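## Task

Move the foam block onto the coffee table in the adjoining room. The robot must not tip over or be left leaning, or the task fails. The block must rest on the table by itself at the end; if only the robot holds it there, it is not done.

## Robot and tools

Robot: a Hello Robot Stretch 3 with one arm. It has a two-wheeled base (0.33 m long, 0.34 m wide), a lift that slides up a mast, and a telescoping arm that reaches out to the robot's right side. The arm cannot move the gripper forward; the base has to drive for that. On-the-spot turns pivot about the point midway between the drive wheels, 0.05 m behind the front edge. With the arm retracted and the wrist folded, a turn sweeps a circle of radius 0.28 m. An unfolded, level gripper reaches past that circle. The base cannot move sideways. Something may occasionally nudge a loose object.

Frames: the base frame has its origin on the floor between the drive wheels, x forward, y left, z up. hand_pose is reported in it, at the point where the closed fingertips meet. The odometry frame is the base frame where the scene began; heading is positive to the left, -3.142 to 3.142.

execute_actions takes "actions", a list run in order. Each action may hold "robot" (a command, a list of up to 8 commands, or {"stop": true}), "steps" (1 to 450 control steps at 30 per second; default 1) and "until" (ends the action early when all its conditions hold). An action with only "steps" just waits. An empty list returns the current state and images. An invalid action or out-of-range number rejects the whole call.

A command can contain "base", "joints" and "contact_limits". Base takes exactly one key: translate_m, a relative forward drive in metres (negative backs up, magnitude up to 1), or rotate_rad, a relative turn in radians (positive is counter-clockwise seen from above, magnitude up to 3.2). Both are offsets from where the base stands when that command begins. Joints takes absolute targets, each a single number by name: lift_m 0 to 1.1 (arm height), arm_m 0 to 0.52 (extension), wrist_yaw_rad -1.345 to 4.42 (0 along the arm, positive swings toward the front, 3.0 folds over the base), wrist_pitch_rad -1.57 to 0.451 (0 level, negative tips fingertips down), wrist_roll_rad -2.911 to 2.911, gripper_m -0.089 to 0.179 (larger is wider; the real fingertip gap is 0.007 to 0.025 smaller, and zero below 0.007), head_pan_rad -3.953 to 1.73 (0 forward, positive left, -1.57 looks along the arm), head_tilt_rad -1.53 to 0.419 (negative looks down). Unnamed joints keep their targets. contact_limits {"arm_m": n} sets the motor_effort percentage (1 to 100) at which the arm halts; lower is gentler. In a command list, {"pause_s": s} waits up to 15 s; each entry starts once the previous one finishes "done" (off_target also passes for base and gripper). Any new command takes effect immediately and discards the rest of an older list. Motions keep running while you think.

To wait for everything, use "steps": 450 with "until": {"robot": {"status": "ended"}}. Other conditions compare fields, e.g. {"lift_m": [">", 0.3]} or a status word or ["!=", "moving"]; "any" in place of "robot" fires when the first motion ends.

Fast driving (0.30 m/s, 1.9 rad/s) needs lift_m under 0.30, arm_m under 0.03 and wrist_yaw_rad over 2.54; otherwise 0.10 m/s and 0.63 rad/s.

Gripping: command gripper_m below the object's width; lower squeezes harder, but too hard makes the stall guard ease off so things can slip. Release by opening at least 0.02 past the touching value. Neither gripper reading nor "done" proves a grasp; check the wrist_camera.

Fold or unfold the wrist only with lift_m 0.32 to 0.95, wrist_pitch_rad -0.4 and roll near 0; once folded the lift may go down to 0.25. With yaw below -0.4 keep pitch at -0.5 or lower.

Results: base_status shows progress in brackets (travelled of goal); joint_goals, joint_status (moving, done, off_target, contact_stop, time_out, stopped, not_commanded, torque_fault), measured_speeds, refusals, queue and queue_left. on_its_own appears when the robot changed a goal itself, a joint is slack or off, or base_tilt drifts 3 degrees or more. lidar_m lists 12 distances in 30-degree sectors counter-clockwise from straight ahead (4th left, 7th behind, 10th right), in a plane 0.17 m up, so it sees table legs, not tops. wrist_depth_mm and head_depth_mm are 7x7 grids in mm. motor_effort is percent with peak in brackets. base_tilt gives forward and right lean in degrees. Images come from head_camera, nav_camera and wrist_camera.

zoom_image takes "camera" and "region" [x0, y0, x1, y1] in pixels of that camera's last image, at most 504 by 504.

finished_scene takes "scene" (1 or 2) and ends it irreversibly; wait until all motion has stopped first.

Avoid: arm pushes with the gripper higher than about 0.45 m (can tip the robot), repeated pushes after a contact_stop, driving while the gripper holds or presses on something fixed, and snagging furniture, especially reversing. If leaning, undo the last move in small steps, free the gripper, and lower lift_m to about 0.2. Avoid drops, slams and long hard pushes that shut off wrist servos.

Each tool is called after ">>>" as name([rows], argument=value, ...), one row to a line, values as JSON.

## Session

>>> execute_actions(actions=[])

Scene clock: 0.00 s.
robot.base_odometry: x=+0.000 y=+0.000 heading=+0.000 (m, m, rad; robot's odometry frame)
robot.turned_by_wheels: +0.000 (rad since the last result)
robot.turned_by_imu: +0.000 (rad since the last result)
robot.base_tilt: forward=-1.9 right=+0.5 (deg)
robot.lidar_m: 0.98 0.95 1.00 1.42 3.09 2.12 1.38 1.56 0.94 0.71 0.69 0.73
robot.head_depth_mm: 882 891 899 910 915 930 939 / 1009 1020 1032 1043 1060 1075 1085 / 1070 1067 1067 1070 1069 1069 1076 / 1014 1016 1014 1014 1011 1013 1014 / 963 962 963 963 963 967 966 / 913 918 918 919 920 920 916 / 874 874 877 875 875 879 880
robot.base_status: not_commanded
robot.joint_positions: lift_m=+0.529 arm_m=+0.002 wrist_yaw_rad=+2.879 wrist_pitch_rad=-0.577 wrist_roll_rad=+0.013 gripper_m=+0.037 head_pan_rad=+0.016 head_tilt_rad=-0.008
robot.joint_goals: lift_m=+0.529 arm_m=+0.002 wrist_yaw_rad=+2.879 wrist_pitch_rad=-0.577 wrist_roll_rad=+0.013 gripper_m=+0.037 head_pan_rad=+0.016 head_tilt_rad=-0.008
robot.joint_status: lift_m=not_commanded arm_m=not_commanded wrist_yaw_rad=not_commanded wrist_pitch_rad=not_commanded wrist_roll_rad=not_commanded gripper_m=not_commanded head_pan_rad=not_commanded head_tilt_rad=not_commanded
robot.measured_speeds: translate_m=+0.000 rotate_rad=+0.000 lift_m=+0.000 arm_m=+0.000 wrist_yaw_rad=+0.000 wrist_pitch_rad=+0.000 wrist_roll_rad=+0.000 head_pan_rad=+0.000 head_tilt_rad=+0.000
robot: refusals=0 queue=idle queue_left=0
robot.motor_effort: left_wheel=-1 right_wheel=+1 lift_m=+23 arm_m=+1 wrist_yaw_rad=+0 wrist_pitch_rad=+3 wrist_roll_rad=+0 gripper_m=+0 head_pan_rad=-1 head_tilt_rad=+1 (%)
robot.hand_pose: x=+0.0310 y=+0.0477 z=+0.5074 quat_wxyz=(+0.289, +0.702, +0.109, +0.641) (m; robot's base frame)
robot.wrist_depth_mm: - - - - - 830 704 / - - - - - 905 736 / - - - - - 939 797 / 934 918 926 928 945 913 837 / 781 - 800 807 813 814 805 / 694 689 - 697 709 707 700 / 619 617 - 628 624 637 631
pictures: head_camera (sideways: a quarter turn clockwise sets it upright), nav_camera (sideways: a quarter turn counterclockwise sets it upright), wrist_camera
Images, in order (width x height): head_camera 896x504, nav_camera 672x504, wrist_camera 644x364.

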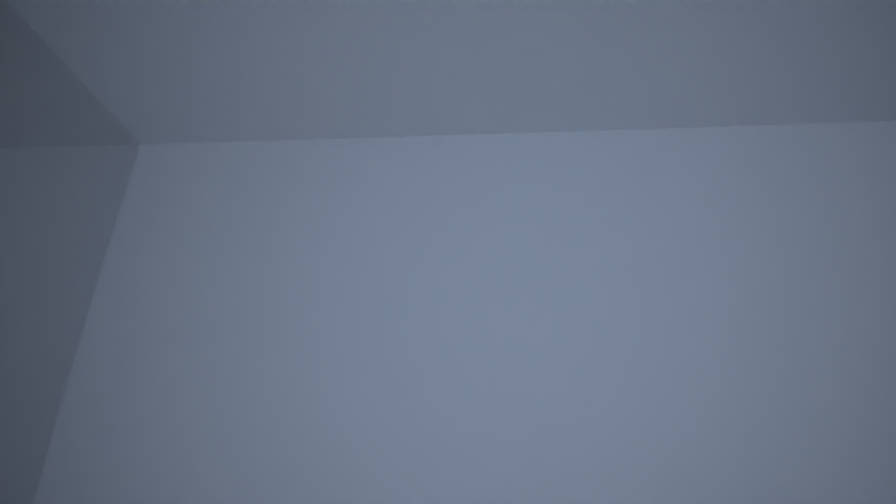

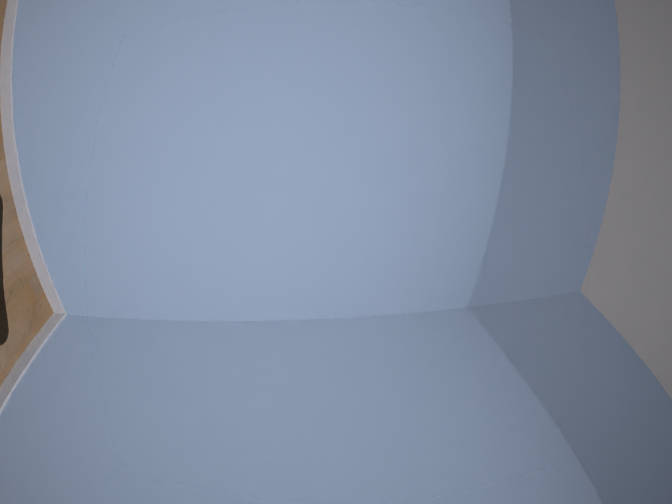

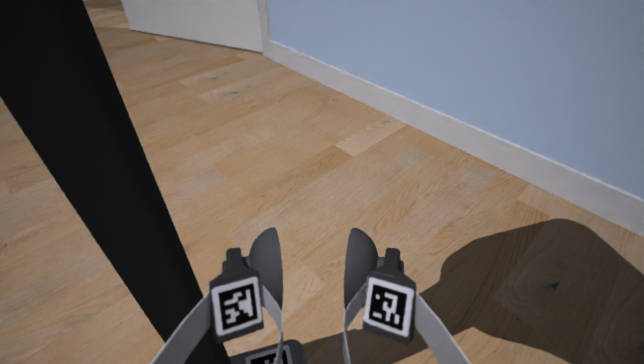

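>>> execute_actions([
  {"robot":{"base":{"rotate_rad":1.2},"joints":{"head_pan_rad":1.6,"head_tilt_rad":-0.5,"lift_m":0.28,"wrist_pitch_rad":-0.4}},"steps":200,"until":{"robot":{"status":"ended"}}},
])

Scene clock: 5.00 s.
robot.base_odometry: x=+0.000 y=+0.000 heading=+1.200 (m, m, rad; robot's odometry frame)
robot.turned_by_wheels: +1.200 (rad since the last result)
robot.turned_by_imu: +1.211 (rad since the last result)
robot.base_tilt: forward=-2.0 right=+0.3 (deg)
robot.lidar_m: 1.07 1.70 3.05 1.38 1.56 1.15 0.83 0.69 0.69 0.77 0.95 0.95
robot.head_depth_mm: 2730 2936 3140 2545 1918 1546 1295 / 2482 2709 3016 2542 1931 1549 1300 / 2176 2396 2621 2614 1951 1560 1304 / 1969 2112 2293 2426 1964 1572 1307 / 1793 1907 1279 2233 1902 1567 1314 / 1643 1739 1110 1583 1856 1594 1312 / 1506 1599 1123 1811 1882 1641 1351
robot.base_status: done (rotate_rad +1.1999 of +1.2000)
robot.joint_positions: lift_m=+0.280 arm_m=+0.002 wrist_yaw_rad=+2.879 wrist_pitch_rad=-0.421 wrist_roll_rad=+0.013 gripper_m=+0.037 head_pan_rad=+1.593 head_tilt_rad=-0.494
robot.joint_goals: lift_m=+0.280 arm_m=+0.002 wrist_yaw_rad=+2.879 wrist_pitch_rad=-0.400 wrist_roll_rad=+0.013 gripper_m=+0.037 head_pan_rad=+1.600 head_tilt_rad=-0.500
robot.joint_status: lift_m=done arm_m=not_commanded wrist_yaw_rad=not_commanded wrist_pitch_rad=done wrist_roll_rad=not_commanded gripper_m=not_commanded head_pan_rad=done head_tilt_rad=done
robot.measured_speeds: translate_m=+0.000 rotate_rad=+0.000 lift_m=+0.000 arm_m=+0.000 wrist_yaw_rad=+0.000 wrist_pitch_rad=+0.000 wrist_roll_rad=+0.000 head_pan_rad=+0.000 head_tilt_rad=+0.000
robot: refusals=0 queue=done queue_left=0
robot.motor_effort: left_wheel=-2(5) right_wheel=+3(4) lift_m=+20(23) arm_m=+1(1) wrist_yaw_rad=+0(0) wrist_pitch_rad=+6(7) wrist_roll_rad=+0(0) gripper_m=+1(0) head_pan_rad=+3(46) head_tilt_rad=-2(24) (%)
robot.hand_pose: x=+0.0368 y=+0.0693 z=+0.2920 quat_wxyz=(+0.238, +0.709, +0.055, +0.662) (m; robot's base frame)
robot.wrist_depth_mm: - - - - - - - / - - - - - - - / - 970 925 - - - - / - 737 736 744 735 748 751 / 591 611 595 613 608 615 613 / 495 - 515 498 516 510 511 / 441 - - 439 424 439 441
pictures: head_camera (sideways: a quarter turn clockwise sets it upright), nav_camera (sideways: a quarter turn counterclockwise sets it upright), wrist_camera
Images, in order (width x height): head_camera 896x504, nav_camera 672x504, wrist_camera 644x364.

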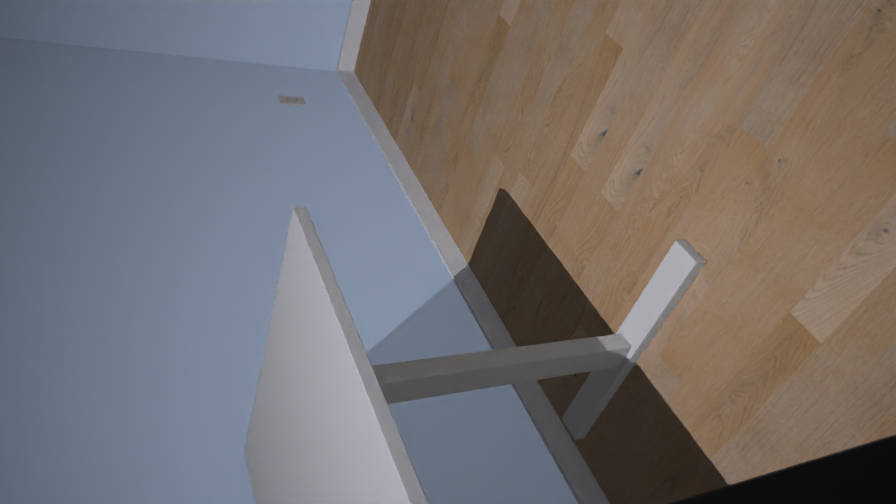

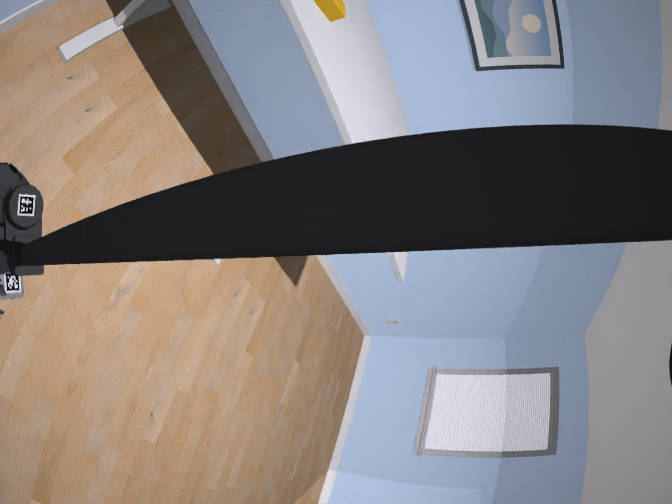

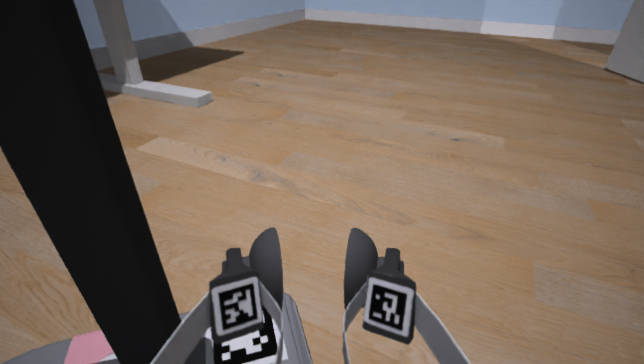

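>>> execute_actions([
  {"robot":[{"base":{"rotate_rad":-0.74},"joints":{"head_pan_rad":-1.4,"head_tilt_rad":-0.6}},{"base":{"translate_m":-0.4}},{"base":{"rotate_rad":-1.57}},{"joints":{"lift_m":1.09}}],"steps":450,"until":{"robot":{"lift_m":[">",0.35]}}},
  {"robot":{"joints":{"wrist_yaw_rad":1.5,"gripper_m":0.15}},"steps":300,"until":{"robot":{"lift_m":[">",0.8]}}},
])

Scene clock: 21.50 s.
robot.base_odometry: x=-0.358 y=-0.178 heading=-1.110 (m, m, rad; robot's odometry frame)
robot.turned_by_wheels: -2.310 (rad since the last result)
robot.turned_by_imu: -2.326 (rad since the last result)
robot.base_tilt: forward=-1.9 right=+0.3 (deg)
robot.lidar_m: 0.70 0.72 0.97 1.35 1.39 1.88 3.04 1.07 1.12 1.16 0.79 0.73
robot.head_depth_mm: 942 1022 804 589 464 1428 1262 / 952 1033 810 568 467 1430 1279 / 968 1049 821 556 470 1439 1229 / 982 1065 828 603 487 1453 1233 / 994 1077 837 607 491 1458 1238 / 1008 1099 845 612 493 1224 1251 / 1020 1115 856 617 498 1434 1251
robot.base_status: done (rotate_rad -1.5699 of -1.5700)
robot.joint_positions: lift_m=+0.801 arm_m=+0.002 wrist_yaw_rad=+1.502 wrist_pitch_rad=-0.421 wrist_roll_rad=+0.013 gripper_m=+0.150 head_pan_rad=-1.393 head_tilt_rad=-0.593
robot.joint_goals: lift_m=+1.090 arm_m=+0.002 wrist_yaw_rad=+1.500 wrist_pitch_rad=-0.400 wrist_roll_rad=+0.013 gripper_m=+0.150 head_pan_rad=-1.400 head_tilt_rad=-0.600
robot.joint_status: lift_m=moving arm_m=not_commanded wrist_yaw_rad=moving wrist_pitch_rad=done wrist_roll_rad=not_commanded gripper_m=done head_pan_rad=done head_tilt_rad=done
robot.measured_speeds: translate_m=+0.000 rotate_rad=+0.000 lift_m=+0.110 arm_m=+0.000 wrist_yaw_rad=+0.000 wrist_pitch_rad=+0.000 wrist_roll_rad=+0.000 head_pan_rad=+0.000 head_tilt_rad=+0.000
robot: refusals=0 queue=running queue_left=0
robot.motor_effort: left_wheel=+1(7) right_wheel=-1(6) lift_m=+26(24) arm_m=+0(0) wrist_yaw_rad=+1(2) wrist_pitch_rad=+6(6) wrist_roll_rad=+0(0) gripper_m=+0(87) head_pan_rad=-3(44) head_tilt_rad=-2(13) (%)
robot.hand_pose: x=+0.2022 y=-0.1625 z=+0.8130 quat_wxyz=(+0.604, +0.582, -0.408, +0.360) (m; robot's base frame)
robot.wrist_depth_mm: 513 531 544 564 570 597 608 / 554 575 588 599 625 649 669 / 598 605 626 666 657 691 739 / 657 678 693 708 741 791 800 / 716 743 800 785 823 869 900 / 777 828 844 902 916 - 578 / 842 880 898 946 - 923 635
pictures: head_camera (sideways: a quarter turn clockwise sets it upright), nav_camera (sideways: a quarter turn counterclockwise sets it upright), wrist_camera
Images, in order (width x height): head_camera 896x504, nav_camera 672x504, wrist_camera 644x364.

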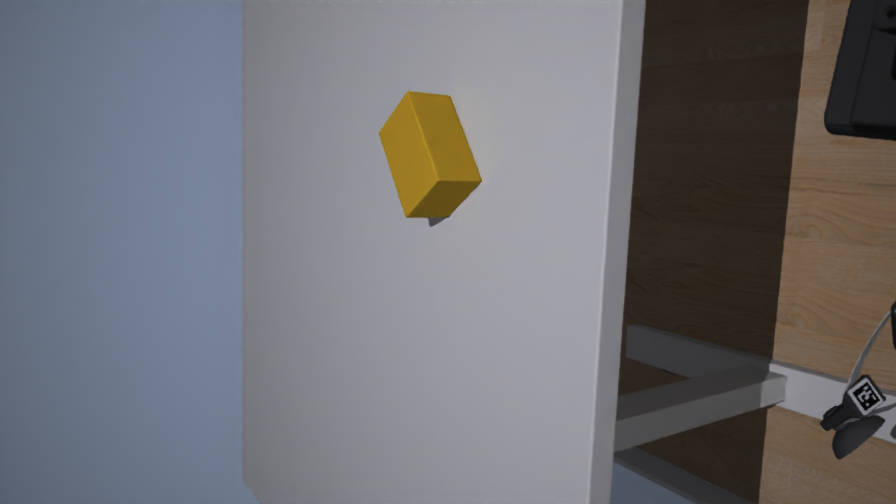

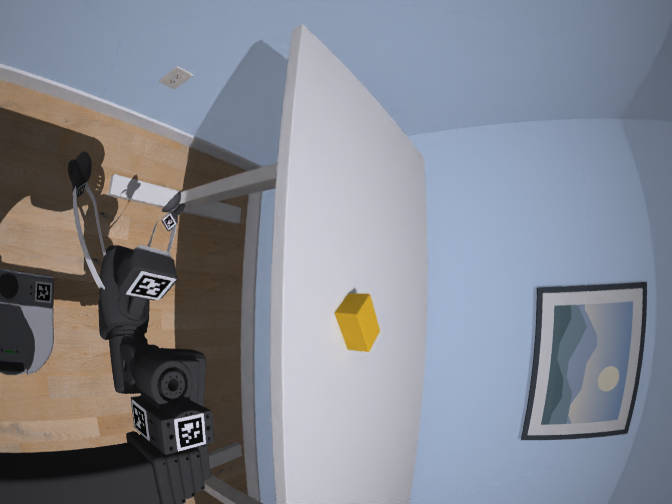

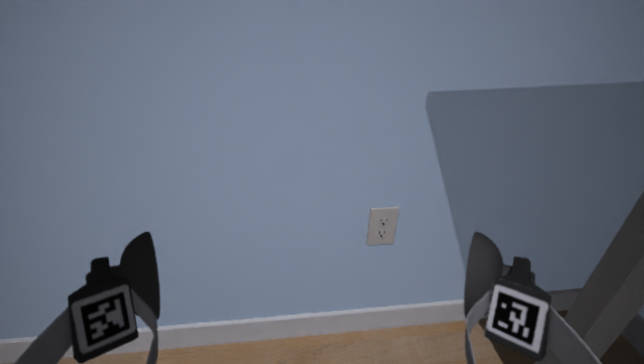

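>>> execute_actions([
  {"steps":100,"until":{"robot":{"status":"ended"}}},
  {"robot":{"base":{"translate_m":0.175},"joints":{"wrist_yaw_rad":-0.87,"wrist_pitch_rad":-0.6,"arm_m":0.26,"lift_m":1.1,"head_pan_rad":-1.9,"head_tilt_rad":-0.5}},"steps":300,"until":{"robot":{"status":"ended"}}},
])

Scene clock: 31.30 s.
robot.base_odometry: x=-0.281 y=-0.334 heading=-1.110 (m, m, rad; robot's odometry frame)
robot.turned_by_wheels: +0.000 (rad since the last result)
robot.turned_by_imu: +0.001 (rad since the last result)
robot.base_tilt: forward=-2.0 right=+0.3 (deg)
robot.lidar_m: 0.52 0.54 0.73 1.35 1.40 1.90 3.22 1.21 1.21 1.16 0.72 0.54
robot.head_depth_mm: - 1285 1005 679 551 1527 1280 / - 1234 1016 687 518 1530 1287 / - 1190 1028 661 521 1496 1293 / - 1128 1115 609 524 1464 1295 / - 1068 1142 702 527 463 1307 / - - - 705 531 450 1305 / - - - 714 536 438 1312
robot.base_status: done (translate_m +0.1750 of +0.1750)
robot.joint_positions: lift_m=+1.100 arm_m=+0.260 wrist_yaw_rad=-0.868 wrist_pitch_rad=-0.610 wrist_roll_rad=+0.013 gripper_m=+0.150 head_pan_rad=-1.893 head_tilt_rad=-0.507
robot.joint_goals: lift_m=+1.100 arm_m=+0.260 wrist_yaw_rad=-0.870 wrist_pitch_rad=-0.600 wrist_roll_rad=+0.013 gripper_m=+0.150 head_pan_rad=-1.900 head_tilt_rad=-0.500
robot.joint_status: lift_m=done arm_m=done wrist_yaw_rad=done wrist_pitch_rad=done wrist_roll_rad=not_commanded gripper_m=done head_pan_rad=done head_tilt_rad=done
robot.measured_speeds: translate_m=+0.000 rotate_rad=+0.000 lift_m=+0.000 arm_m=+0.000 wrist_yaw_rad=+0.000 wrist_pitch_rad=+0.000 wrist_roll_rad=+0.000 head_pan_rad=+0.000 head_tilt_rad=+0.000
robot: refusals=0 queue=done queue_left=0
robot.motor_effort: left_wheel=+0(4) right_wheel=-1(2) lift_m=+25(24) arm_m=+7(7) wrist_yaw_rad=-2(4) wrist_pitch_rad=+3(7) wrist_roll_rad=+0(0) gripper_m=+0(1) head_pan_rad=-4(32) head_tilt_rad=+2(10) (%)
robot.hand_pose: x=-0.1712 y=-0.5312 z=+1.0720 quat_wxyz=(+0.518, -0.094, -0.704, -0.476) (m; robot's base frame)
robot.wrist_depth_mm: 546 647 722 731 739 749 - / 528 539 545 543 557 555 581 / 435 443 444 442 449 448 457 / 367 366 368 381 375 382 395 / 314 318 323 321 325 330 337 / 284 281 275 271 285 - 302 / - 246 240 219 255 244 -
pictures: head_camera (sideways: a quarter turn clockwise sets it upright), nav_camera (sideways: a quarter turn counterclockwise sets it upright), wrist_camera
Images, in order (width x height): head_camera 896x504, nav_camera 672x504, wrist_camera 644x364.

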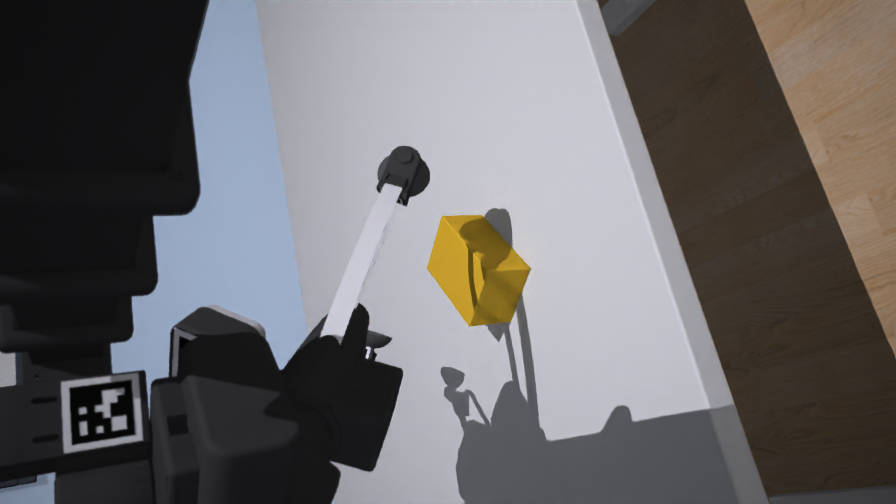

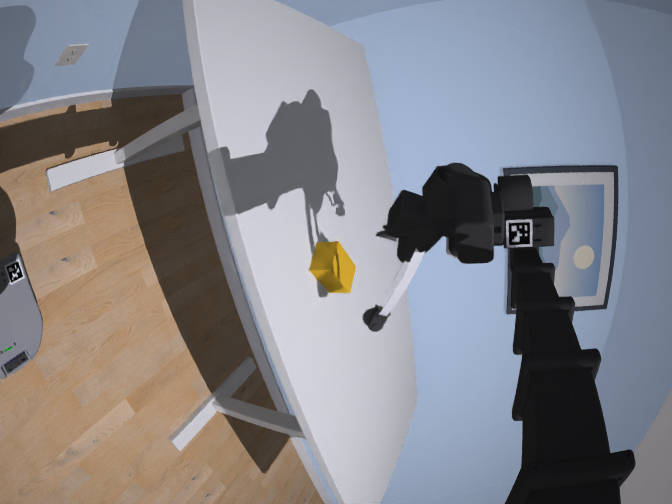

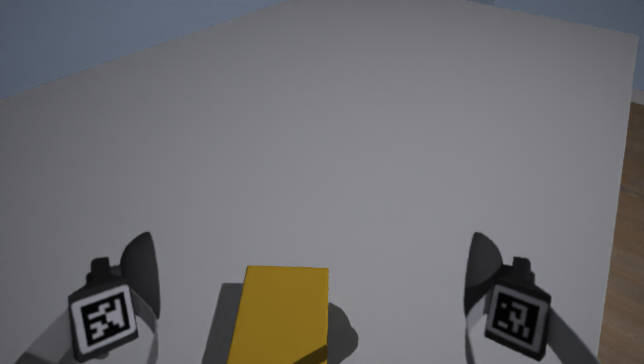

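>>> execute_actions([
  {"robot":[{"base":{"translate_m":0.028},"joints":{"arm_m":0.269,"gripper_m":0.11}},{"joints":{"lift_m":1.013}}],"steps":300,"until":{"robot":{"status":"ended"}}},
])

Scene clock: 38.50 s.
robot.base_odometry: x=-0.268 y=-0.359 heading=-1.110 (m, m, rad; robot's odometry frame)
robot.turned_by_wheels: +0.000 (rad since the last result)
robot.turned_by_imu: +0.000 (rad since the last result)
robot.base_tilt: forward=-1.9 right=+0.4 (deg)
robot.lidar_m: 0.49 0.51 0.69 1.36 1.40 1.91 3.24 1.23 1.21 0.77 0.71 0.51
robot.head_depth_mm: 1146 1253 1152 - - 1451 1281 / 1100 1200 1180 - 500 1534 1279 / 1060 1159 - - 520 1487 1291 / 1032 1106 - 608 525 1463 1297 / 995 1056 - 642 527 463 1298 / 965 1021 - - 531 451 1311 / 933 1001 - 627 536 439 1311
robot.base_status: done (translate_m +0.0280 of +0.0280)
robot.joint_positions: lift_m=+1.013 arm_m=+0.269 wrist_yaw_rad=-0.868 wrist_pitch_rad=-0.611 wrist_roll_rad=+0.013 gripper_m=+0.110 head_pan_rad=-1.893 head_tilt_rad=-0.507
robot.joint_goals: lift_m=+1.013 arm_m=+0.269 wrist_yaw_rad=-0.870 wrist_pitch_rad=-0.600 wrist_roll_rad=+0.013 gripper_m=+0.110 head_pan_rad=-1.900 head_tilt_rad=-0.500
robot.joint_status: lift_m=done arm_m=done wrist_yaw_rad=done wrist_pitch_rad=done wrist_roll_rad=not_commanded gripper_m=done head_pan_rad=done head_tilt_rad=done
robot.measured_speeds: translate_m=+0.000 rotate_rad=+0.000 lift_m=+0.000 arm_m=+0.000 wrist_yaw_rad=+0.000 wrist_pitch_rad=+0.000 wrist_roll_rad=+0.000 head_pan_rad=+0.000 head_tilt_rad=+0.000
robot: refusals=0 queue=done queue_left=0
robot.motor_effort: left_wheel=+1(4) right_wheel=-1(3) lift_m=+21(26) arm_m=+7(7) wrist_yaw_rad=-2(2) wrist_pitch_rad=+3(3) wrist_roll_rad=+0(0) gripper_m=+0(88) head_pan_rad=-3(3) head_tilt_rad=+3(3) (%)
robot.hand_pose: x=-0.1711 y=-0.5401 z=+0.9851 quat_wxyz=(+0.518, -0.093, -0.704, -0.476) (m; robot's base frame)
robot.wrist_depth_mm: 473 470 476 490 491 504 501 / 364 365 366 370 371 379 384 / 292 296 297 298 306 301 305 / 245 248 250 186 250 253 254 / 212 213 213 160 218 218 220 / 186 191 179 140 182 191 192 / 167 163 165 158 166 167 171
pictures: head_camera (sideways: a quarter turn clockwise sets it upright), nav_camera (sideways: a quarter turn counterclockwise sets it upright), wrist_camera
Images, in order (width x height): head_camera 896x504, nav_camera 672x504, wrist_camera 644x364.

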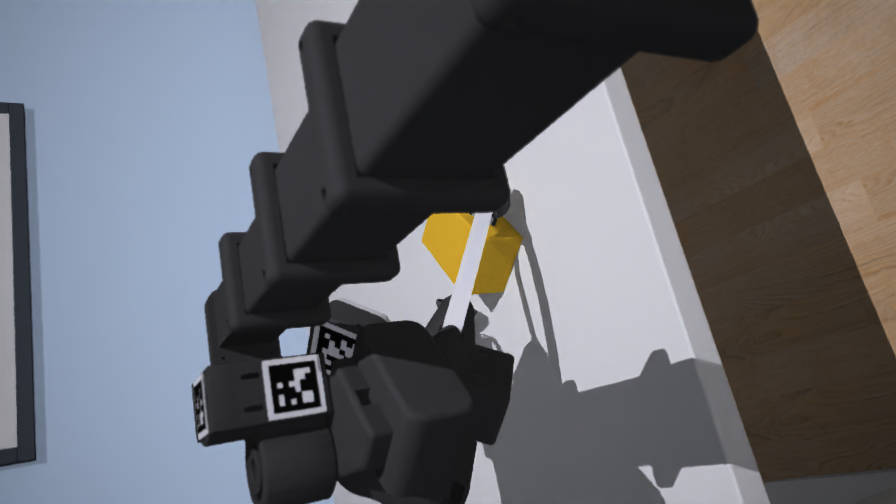

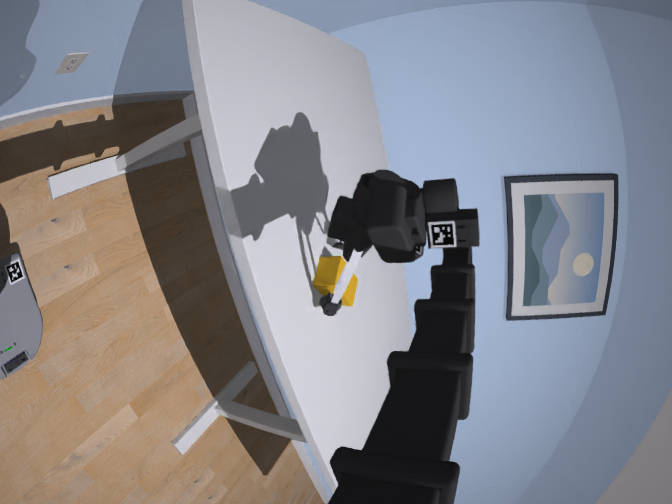

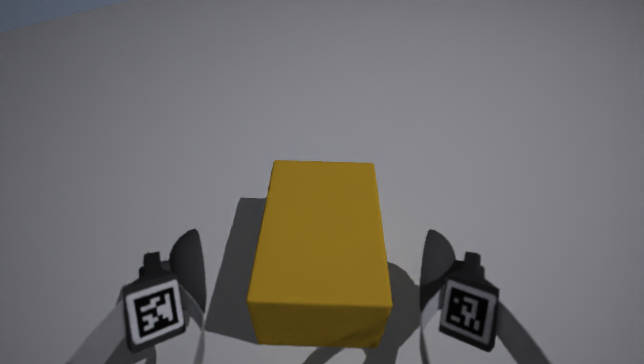

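>>> execute_actions([
  {"robot":[{"joints":{"gripper_m":0.02,"head_pan_rad":-3.9,"head_tilt_rad":-0.6}},{"joints":{"lift_m":1.05}},{"joints":{"arm_m":0,"wrist_yaw_rad":1.6,"wrist_pitch_rad":-0.4},"base":{"translate_m":-0.3}},{"joints":{"lift_m":0.28},"base":{"rotate_rad":-0.2}}],"steps":450,"until":{"robot":{"lift_m":["<",0.93]}}},
  {"robot":{"joints":{"wrist_yaw_rad":2.7},"base":{"translate_m":-0.6}},"steps":400,"until":{"robot":{"status":"ended"}}},
])

Scene clock: 57.60 s.
robot.base_odometry: x=-0.556 y=+0.489 heading=-1.310 (m, m, rad; robot's odometry frame)
robot.turned_by_wheels: -0.200 (rad since the last result)
robot.turned_by_imu: -0.209 (rad since the last result)
robot.base_tilt: forward=-1.9 right=+0.6 (deg)
robot.lidar_m: 1.38 1.38 1.38 1.22 1.22 1.40 2.37 2.37 1.46 0.85 1.30 1.35
robot.head_depth_mm: - - - - - - - / 1112 1206 - - - - - / 1141 1262 1405 1597 1709 1433 1242 / 1183 1303 1453 1643 1754 1447 1230 / 1198 1319 1478 1694 1758 1455 1234 / 1217 1350 1501 1714 1777 1463 1247 / 1232 1376 1542 1758 1782 1471 1252
robot.base_status: done (translate_m -0.6000 of -0.6000)
robot.joint_positions: lift_m=+0.280 arm_m=+0.002 wrist_yaw_rad=+2.698 wrist_pitch_rad=-0.423 wrist_roll_rad=+0.013 gripper_m=+0.021 head_pan_rad=-3.893 head_tilt_rad=-0.593
robot.joint_goals: lift_m=+0.280 arm_m=+0.000 wrist_yaw_rad=+2.700 wrist_pitch_rad=-0.400 wrist_roll_rad=+0.013 gripper_m=+0.020 head_pan_rad=-3.900 head_tilt_rad=-0.600
robot.joint_status: lift_m=done arm_m=done wrist_yaw_rad=done wrist_pitch_rad=done wrist_roll_rad=not_commanded gripper_m=done head_pan_rad=done head_tilt_rad=done
robot.measured_speeds: translate_m=+0.000 rotate_rad=+0.000 lift_m=+0.000 arm_m=+0.000 wrist_yaw_rad=+0.000 wrist_pitch_rad=+0.000 wrist_roll_rad=+0.000 head_pan_rad=+0.000 head_tilt_rad=+0.000
robot: refusals=0 queue=done queue_left=0
robot.motor_effort: left_wheel=+1(5) right_wheel=+0(6) lift_m=+21(24) arm_m=-3(5) wrist_yaw_rad=+1(1) wrist_pitch_rad=+7(9) wrist_roll_rad=+0(0) gripper_m=-15(97) head_pan_rad=-4(45) head_tilt_rad=-3(12) (%)
robot.hand_pose: x=+0.0747 y=+0.0547 z=+0.2915 quat_wxyz=(+0.297, +0.711, -0.009, +0.637) (m; robot's base frame)
robot.wrist_depth_mm: 919 - - - - - - / 946 - - - - - - / 929 967 936 - - - - / 715 750 744 184 738 736 754 / 594 590 603 158 605 604 610 / - 491 138 139 491 514 505 / - 456 155 152 426 435 439
pictures: head_camera (sideways: a quarter turn clockwise sets it upright), nav_camera (sideways: a quarter turn counterclockwise sets it upright), wrist_camera
Images, in order (width x height): head_camera 896x504, nav_camera 672x504, wrist_camera 644x364.

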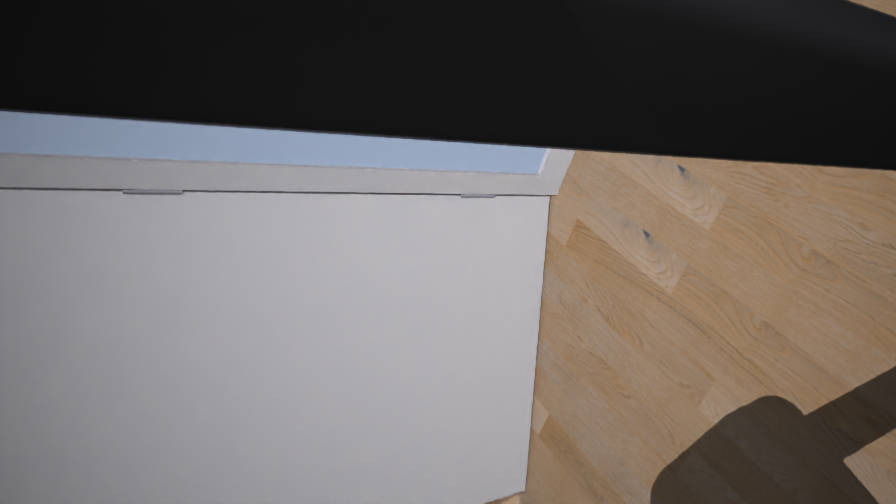

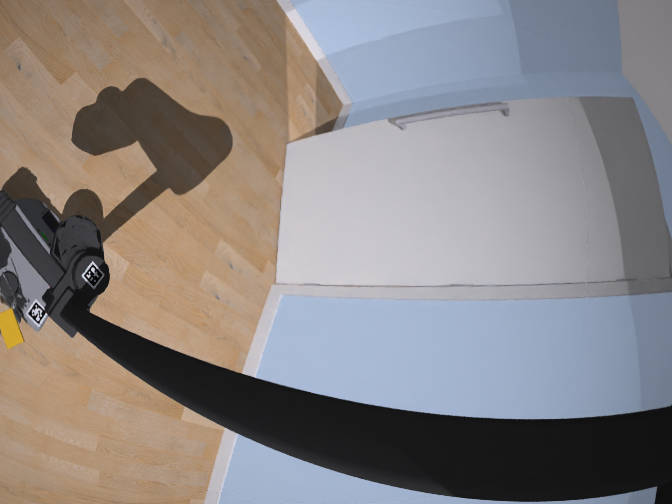

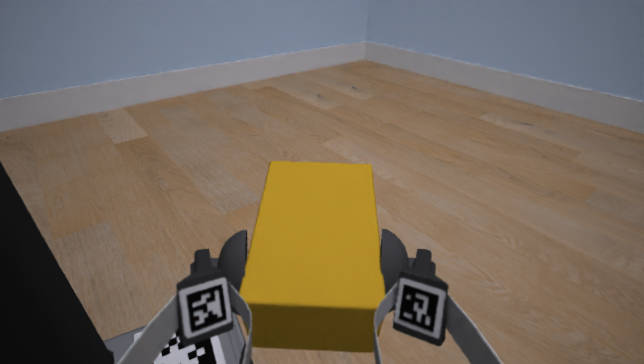

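>>> execute_actions([
  {"robot":[{"base":{"rotate_rad":-0.05},"joints":{"wrist_yaw_rad":2.85,"head_pan_rad":-1.4,"head_tilt_rad":-1.0}},{"base":{"translate_m":-1}},{"base":{"translate_m":-0.74}},{"base":{"rotate_rad":2.27}},{"base":{"translate_m":0.35}}],"steps":450,"until":{"robot":{"status":"ended"}}},
  {"steps":200,"until":{"robot":{"status":"ended"}}},
])

Scene clock: 84.50 s.
robot.base_odometry: x=-0.706 y=+2.467 heading=+0.910 (m, m, rad; robot's odometry frame)
robot.turned_by_wheels: +2.220 (rad since the last result)
robot.turned_by_imu: +2.221 (rad since the last result)
robot.base_tilt: forward=-1.9 right=+0.3 (deg)
robot.lidar_m: 0.43 0.55 0.56 0.56 0.72 1.55 2.12 2.34 2.83 0.37 0.46 0.42
robot.head_depth_mm: 314 363 589 1427 1324 1191 1106 / 665 506 480 603 1290 1203 - / 2256 1877 1634 1468 1290 1201 - / 2329 1968 1710 1500 1334 1225 1111 / 2346 1980 1719 1499 1348 1210 1103 / 2377 2001 1727 1484 971 1166 1107 / 2392 1996 626 684 802 953 1085
robot.base_status: done (translate_m +0.3500 of +0.3500)
robot.joint_positions: lift_m=+0.280 arm_m=+0.002 wrist_yaw_rad=+2.848 wrist_pitch_rad=-0.423 wrist_roll_rad=+0.013 gripper_m=+0.021 head_pan_rad=-1.406 head_tilt_rad=-0.988
robot.joint_goals: lift_m=+0.280 arm_m=+0.000 wrist_yaw_rad=+2.850 wrist_pitch_rad=-0.400 wrist_roll_rad=+0.013 gripper_m=+0.020 head_pan_rad=-1.400 head_tilt_rad=-1.000
robot.joint_status: lift_m=done arm_m=done wrist_yaw_rad=done wrist_pitch_rad=done wrist_roll_rad=not_commanded gripper_m=done head_pan_rad=done head_tilt_rad=done
robot.measured_speeds: translate_m=+0.000 rotate_rad=+0.000 lift_m=+0.000 arm_m=+0.000 wrist_yaw_rad=+0.000 wrist_pitch_rad=+0.000 wrist_roll_rad=+0.000 head_pan_rad=+0.000 head_tilt_rad=+0.000
robot: refusals=0 queue=done queue_left=0
robot.motor_effort: left_wheel=-2(6) right_wheel=+3(10) lift_m=+21(21) arm_m=-4(4) wrist_yaw_rad=+1(1) wrist_pitch_rad=+7(7) wrist_roll_rad=+0(0) gripper_m=-15(15) head_pan_rad=+3(45) head_tilt_rad=-4(24) (%)
robot.hand_pose: x=+0.0434 y=+0.0668 z=+0.2915 quat_wxyz=(+0.249, +0.710, +0.045, +0.658) (m; robot's base frame)
robot.wrist_depth_mm: 565 567 542 539 522 509 495 / - 620 590 590 562 552 526 / - 662 641 619 608 590 525 / - 684 678 185 649 641 520 / - 594 598 158 601 606 499 / 484 - 138 139 491 507 478 / 436 - - 151 422 437 442
pictures: head_camera (sideways: a quarter turn clockwise sets it upright), nav_camera (sideways: a quarter turn counterclockwise sets it upright), wrist_camera
Images, in order (width x height): head_camera 896x504, nav_camera 672x504, wrist_camera 644x364.

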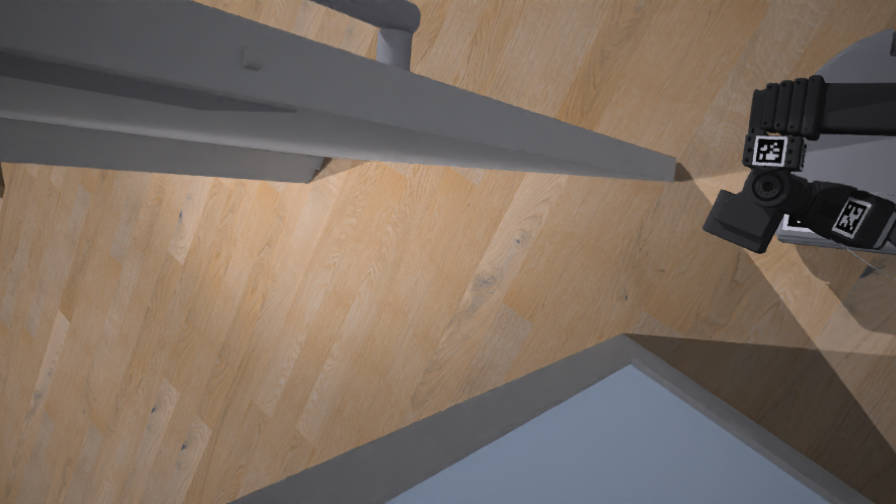

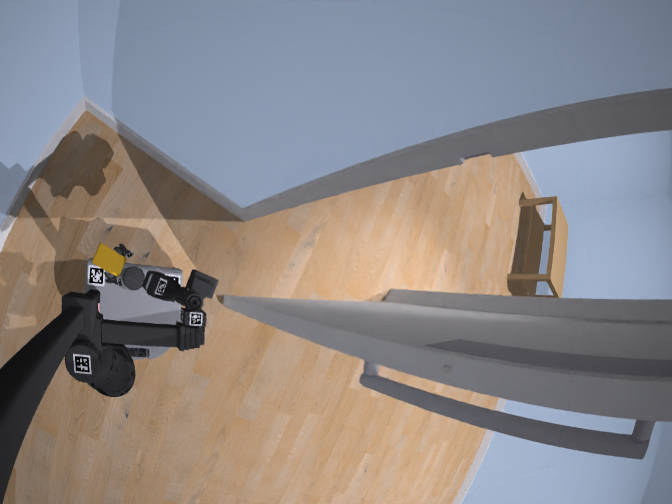

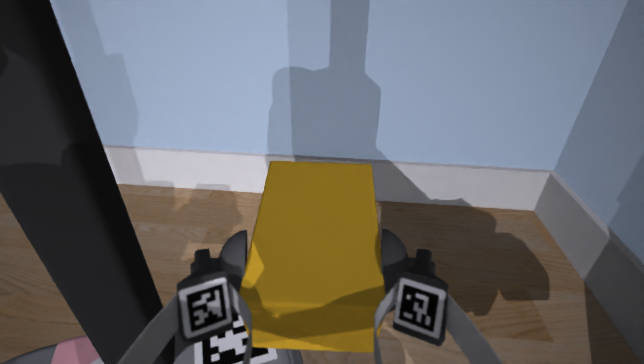

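>>> execute_actions([
  {"robot":[{"base":{"translate_m":0.13}},{"joints":{"arm_m":0.42,"head_pan_rad":-1.57}},{"base":{"translate_m":-0.15}}],"steps":450,"until":{"robot":{"status":"ended"}}},
])

Scene clock: 96.97 s.
robot.base_odometry: x=-0.719 y=+2.451 heading=+0.910 (m, m, rad; robot's odometry frame)
robot.turned_by_wheels: +0.000 (rad since the last result)
robot.turned_by_imu: +0.001 (rad since the last result)
robot.base_tilt: forward=-1.9 right=+0.5 (deg)
robot.lidar_m: 0.45 0.57 0.56 0.57 0.73 1.58 2.10 2.32 0.52 0.76 0.47 0.44
robot.head_depth_mm: 647 714 797 906 1080 1191 1106 / 757 850 975 1141 1285 1196 - / 915 1057 1254 1425 1332 1198 - / 1143 1349 1634 1539 1322 1188 1102 / 2355 1980 1710 1496 1341 1208 1105 / 2357 2004 1712 1514 1343 1195 1112 / 2385 2014 1727 1508 892 1026 1086
robot.base_status: done (translate_m -0.1500 of -0.1500)
robot.joint_positions: lift_m=+0.280 arm_m=+0.420 wrist_yaw_rad=+2.850 wrist_pitch_rad=-0.423 wrist_roll_rad=+0.013 gripper_m=+0.021 head_pan_rad=-1.564 head_tilt_rad=-0.988
robot.joint_goals: lift_m=+0.280 arm_m=+0.420 wrist_yaw_rad=+2.850 wrist_pitch_rad=-0.400 wrist_roll_rad=+0.013 gripper_m=+0.020 head_pan_rad=-1.570 head_tilt_rad=-1.000
robot.joint_status: lift_m=done arm_m=done wrist_yaw_rad=done wrist_pitch_rad=done wrist_roll_rad=not_commanded gripper_m=done head_pan_rad=done head_tilt_rad=done
robot.measured_speeds: translate_m=+0.000 rotate_rad=+0.000 lift_m=+0.000 arm_m=+0.000 wrist_yaw_rad=+0.000 wrist_pitch_rad=+0.000 wrist_roll_rad=+0.000 head_pan_rad=+0.000 head_tilt_rad=+0.000
robot: refusals=0 queue=done queue_left=0
robot.motor_effort: left_wheel=-2(16) right_wheel=+2(49) lift_m=+22(22) arm_m=+6(7) wrist_yaw_rad=+0(1) wrist_pitch_rad=+7(7) wrist_roll_rad=+0(0) gripper_m=-16(15) head_pan_rad=-3(18) head_tilt_rad=-5(4) (%)
robot.hand_pose: x=+0.0431 y=-0.3504 z=+0.2915 quat_wxyz=(+0.248, +0.709, +0.045, +0.658) (m; robot's base frame)
robot.wrist_depth_mm: 928 948 909 864 828 550 338 / - - - 927 910 535 335 / 960 - - - 934 523 332 / - - 735 185 753 514 327 / - - 157 159 612 473 323 / - - 138 138 493 465 317 / 417 - 409 152 422 422 315
pictures: head_camera (sideways: a quarter turn clockwise sets it upright), nav_camera (sideways: a quarter turn counterclockwise sets it upright), wrist_camera
Images, in order (width x height): head_camera 896x504, nav_camera 672x504, wrist_camera 644x364.

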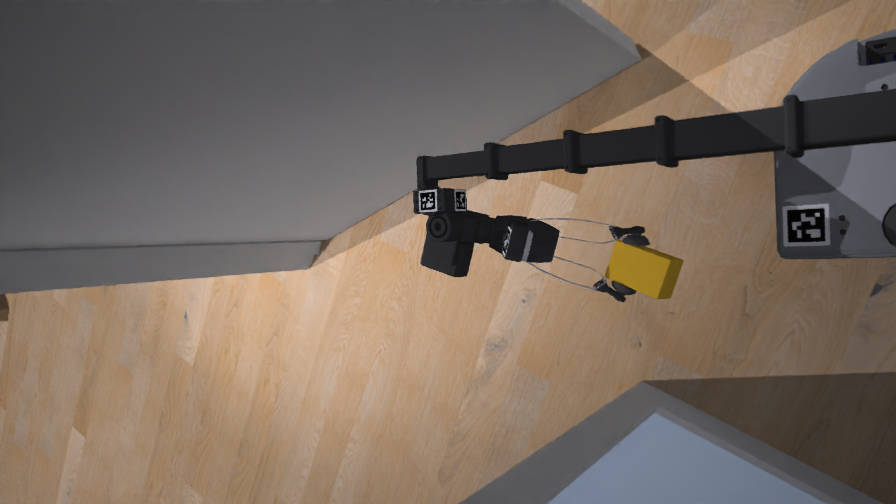

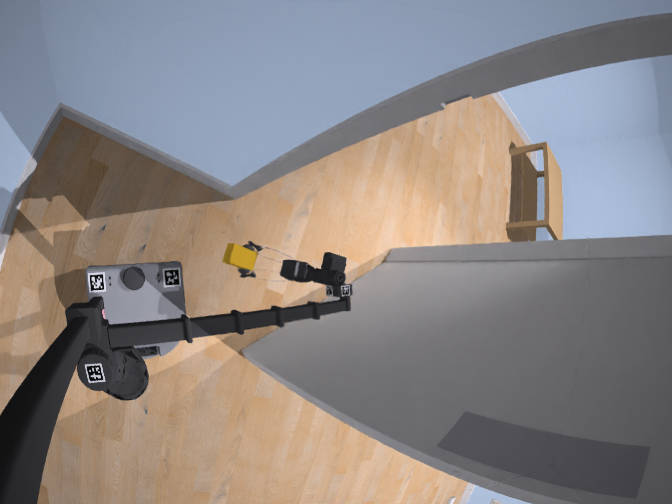

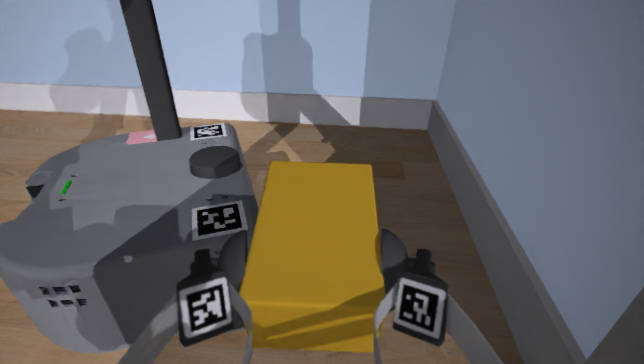

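>>> execute_actions([
  {"robot":[{"base":{"translate_m":-0.35}},{"joints":{"arm_m":0,"head_pan_rad":0,"head_tilt_rad":-0.8}},{"base":{"rotate_rad":-0.97}}],"steps":450,"until":{"robot":{"status":"ended"}}},
])

Scene clock: 113.17 s.
robot.base_odometry: x=-0.933 y=+2.175 heading=-0.060 (m, m, rad; robot's odometry frame)
robot.turned_by_wheels: -0.970 (rad since the last result)
robot.turned_by_imu: -0.977 (rad since the last result)
robot.base_tilt: forward=-1.9 right=+0.1 (deg)
robot.lidar_m: 3.12 0.76 0.78 0.74 0.71 0.73 0.97 1.75 1.80 1.99 0.54 0.62
robot.head_depth_mm: 1152 1194 1230 1283 1346 1250 1129 / 3239 2641 2042 1682 1460 1277 1134 / 3287 2649 2106 1745 1473 1285 1136 / 3131 2678 2127 1740 1478 1293 1138 / 2948 2714 2144 1754 1484 1287 1143 / 2802 2736 2117 1768 1426 1292 1146 / 2630 2757 2150 953 1096 1256 1152
robot.base_status: done (rotate_rad -0.9699 of -0.9700)
robot.joint_positions: lift_m=+0.280 arm_m=+0.002 wrist_yaw_rad=+2.850 wrist_pitch_rad=-0.423 wrist_roll_rad=+0.013 gripper_m=+0.021 head_pan_rad=-0.007 head_tilt_rad=-0.803
robot.joint_goals: lift_m=+0.280 arm_m=+0.000 wrist_yaw_rad=+2.850 wrist_pitch_rad=-0.400 wrist_roll_rad=+0.013 gripper_m=+0.020 head_pan_rad=+0.000 head_tilt_rad=-0.800
robot.joint_status: lift_m=done arm_m=done wrist_yaw_rad=done wrist_pitch_rad=done wrist_roll_rad=not_commanded gripper_m=done head_pan_rad=done head_tilt_rad=done
robot.measured_speeds: translate_m=+0.000 rotate_rad=+0.000 lift_m=+0.000 arm_m=+0.000 wrist_yaw_rad=+0.000 wrist_pitch_rad=+0.000 wrist_roll_rad=+0.000 head_pan_rad=+0.000 head_tilt_rad=+0.000
robot: refusals=0 queue=done queue_left=0
robot.motor_effort: left_wheel=+1(6) right_wheel=-1(3) lift_m=+22(22) arm_m=-4(4) wrist_yaw_rad=+1(0) wrist_pitch_rad=+7(7) wrist_roll_rad=+0(0) gripper_m=-16(16) head_pan_rad=+4(45) head_tilt_rad=+2(17) (%)
robot.hand_pose: x=+0.0431 y=+0.0669 z=+0.2915 quat_wxyz=(+0.248, +0.709, +0.045, +0.658) (m; robot's base frame)
robot.wrist_depth_mm: 581 663 796 877 745 637 558 / - 684 850 - 792 671 584 / - 716 876 939 845 697 615 / - 730 734 185 764 722 666 / - 595 592 158 612 603 623 / 487 - 138 139 487 512 517 / 441 - - 151 431 443 435
pictures: head_camera (sideways: a quarter turn clockwise sets it upright), nav_camera (sideways: a quarter turn counterclockwise sets it upright), wrist_camera
Images, in order (width x height): head_camera 896x504, nav_camera 672x504, wrist_camera 644x364.

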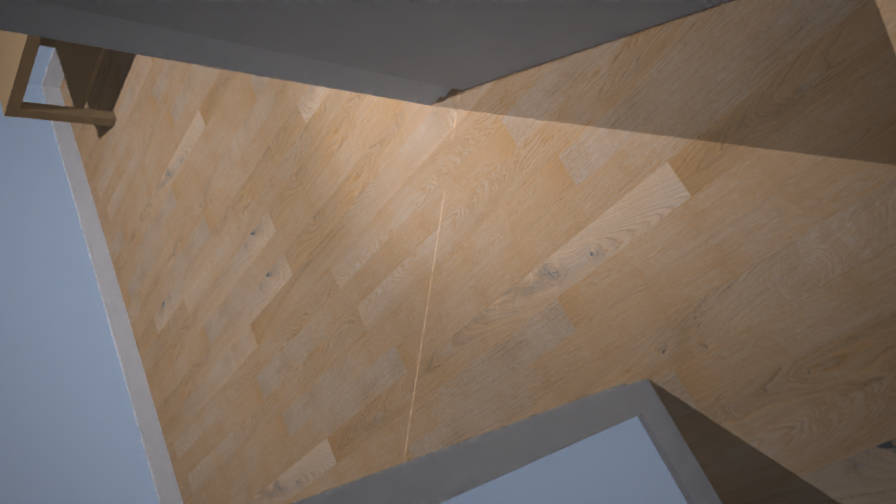

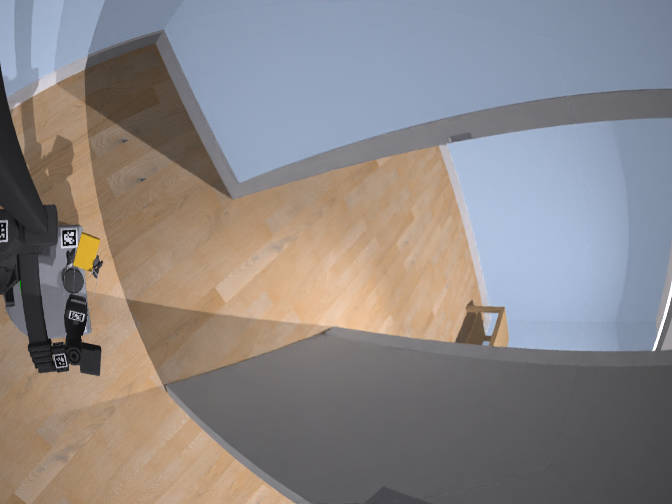

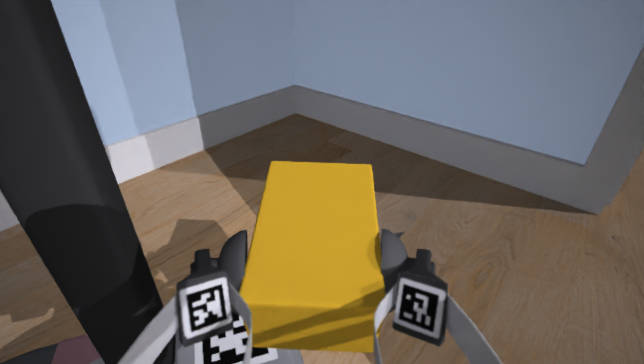

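>>> execute_actions([
  {"robot":[{"base":{"rotate_rad":-0.03}},{"base":{"translate_m":1}},{"base":{"translate_m":1},"joints":{"head_pan_rad":-0.6,"head_tilt_rad":-0.7}}],"steps":450,"until":{"robot":{"status":"ended"}}},
])

Scene clock: 127.83 s.
robot.base_odometry: x=+1.059 y=+1.996 heading=-0.090 (m, m, rad; robot's odometry frame)
robot.turned_by_wheels: -0.030 (rad since the last result)
robot.turned_by_imu: -0.013 (rad since the last result)
robot.base_tilt: forward=-1.8 right=+0.3 (deg)
robot.lidar_m: 1.38 1.32 1.35 1.79 1.80 1.24 1.28 0.79 0.82 1.09 1.31 1.53
robot.head_depth_mm: 1636 1813 1575 1725 1570 1335 1166 / 1677 1884 1595 1796 1576 1339 1166 / 1746 1923 1660 1814 1582 1345 1171 / 1818 2005 1760 1877 1594 1353 1179 / 1887 2135 1759 1880 1598 1356 1180 / 1931 2113 2264 1945 1613 1371 1186 / 1759 1864 1985 1981 1616 1365 1191
robot.base_status: done (translate_m +1.0000 of +1.0000)
robot.joint_positions: lift_m=+0.280 arm_m=+0.002 wrist_yaw_rad=+2.850 wrist_pitch_rad=-0.423 wrist_roll_rad=+0.013 gripper_m=+0.021 head_pan_rad=-0.593 head_tilt_rad=-0.704
robot.joint_goals: lift_m=+0.280 arm_m=+0.000 wrist_yaw_rad=+2.850 wrist_pitch_rad=-0.400 wrist_roll_rad=+0.013 gripper_m=+0.020 head_pan_rad=-0.600 head_tilt_rad=-0.700
robot.joint_status: lift_m=done arm_m=done wrist_yaw_rad=done wrist_pitch_rad=done wrist_roll_rad=not_commanded gripper_m=done head_pan_rad=done head_tilt_rad=done
robot.measured_speeds: translate_m=+0.000 rotate_rad=+0.000 lift_m=+0.000 arm_m=+0.000 wrist_yaw_rad=+0.000 wrist_pitch_rad=+0.000 wrist_roll_rad=+0.000 head_pan_rad=+0.000 head_tilt_rad=+0.000
robot: refusals=0 queue=done queue_left=0
robot.motor_effort: left_wheel=-1(7) right_wheel=+0(6) lift_m=+22(22) arm_m=-4(4) wrist_yaw_rad=+0(0) wrist_pitch_rad=+7(7) wrist_roll_rad=+0(0) gripper_m=-15(16) head_pan_rad=-2(36) head_tilt_rad=+2(10) (%)
robot.hand_pose: x=+0.0431 y=+0.0669 z=+0.2915 quat_wxyz=(+0.248, +0.709, +0.045, +0.658) (m; robot's base frame)
robot.wrist_depth_mm: - - - - - - 946 / - - - - - - - / - 938 960 - - - - / - 704 760 184 753 756 755 / - 592 602 158 604 616 612 / 485 - 138 138 493 518 506 / 438 - - 151 422 435 439
pictures: head_camera (sideways: a quarter turn clockwise sets it upright), nav_camera (sideways: a quarter turn counterclockwise sets it upright), wrist_camera
Images, in order (width x height): head_camera 896x504, nav_camera 672x504, wrist_camera 644x364.

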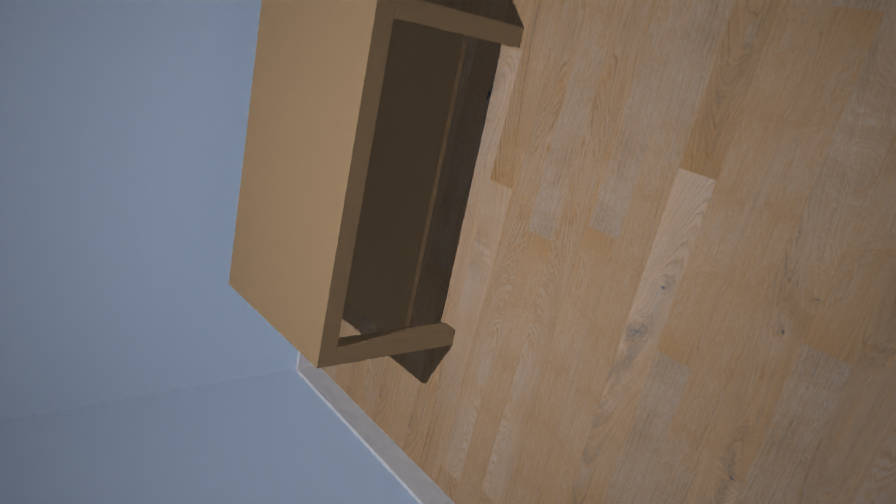

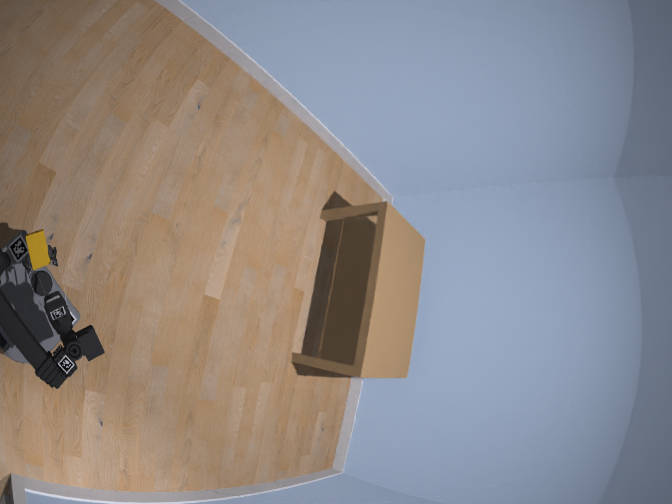

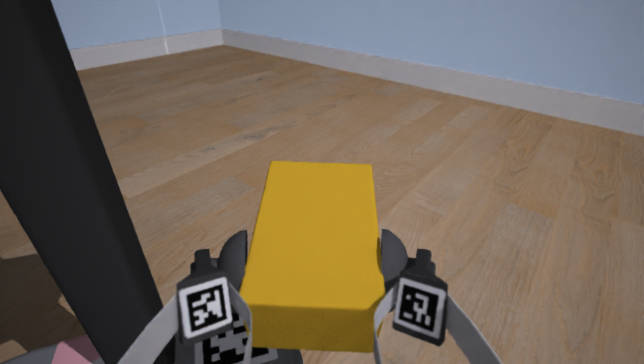

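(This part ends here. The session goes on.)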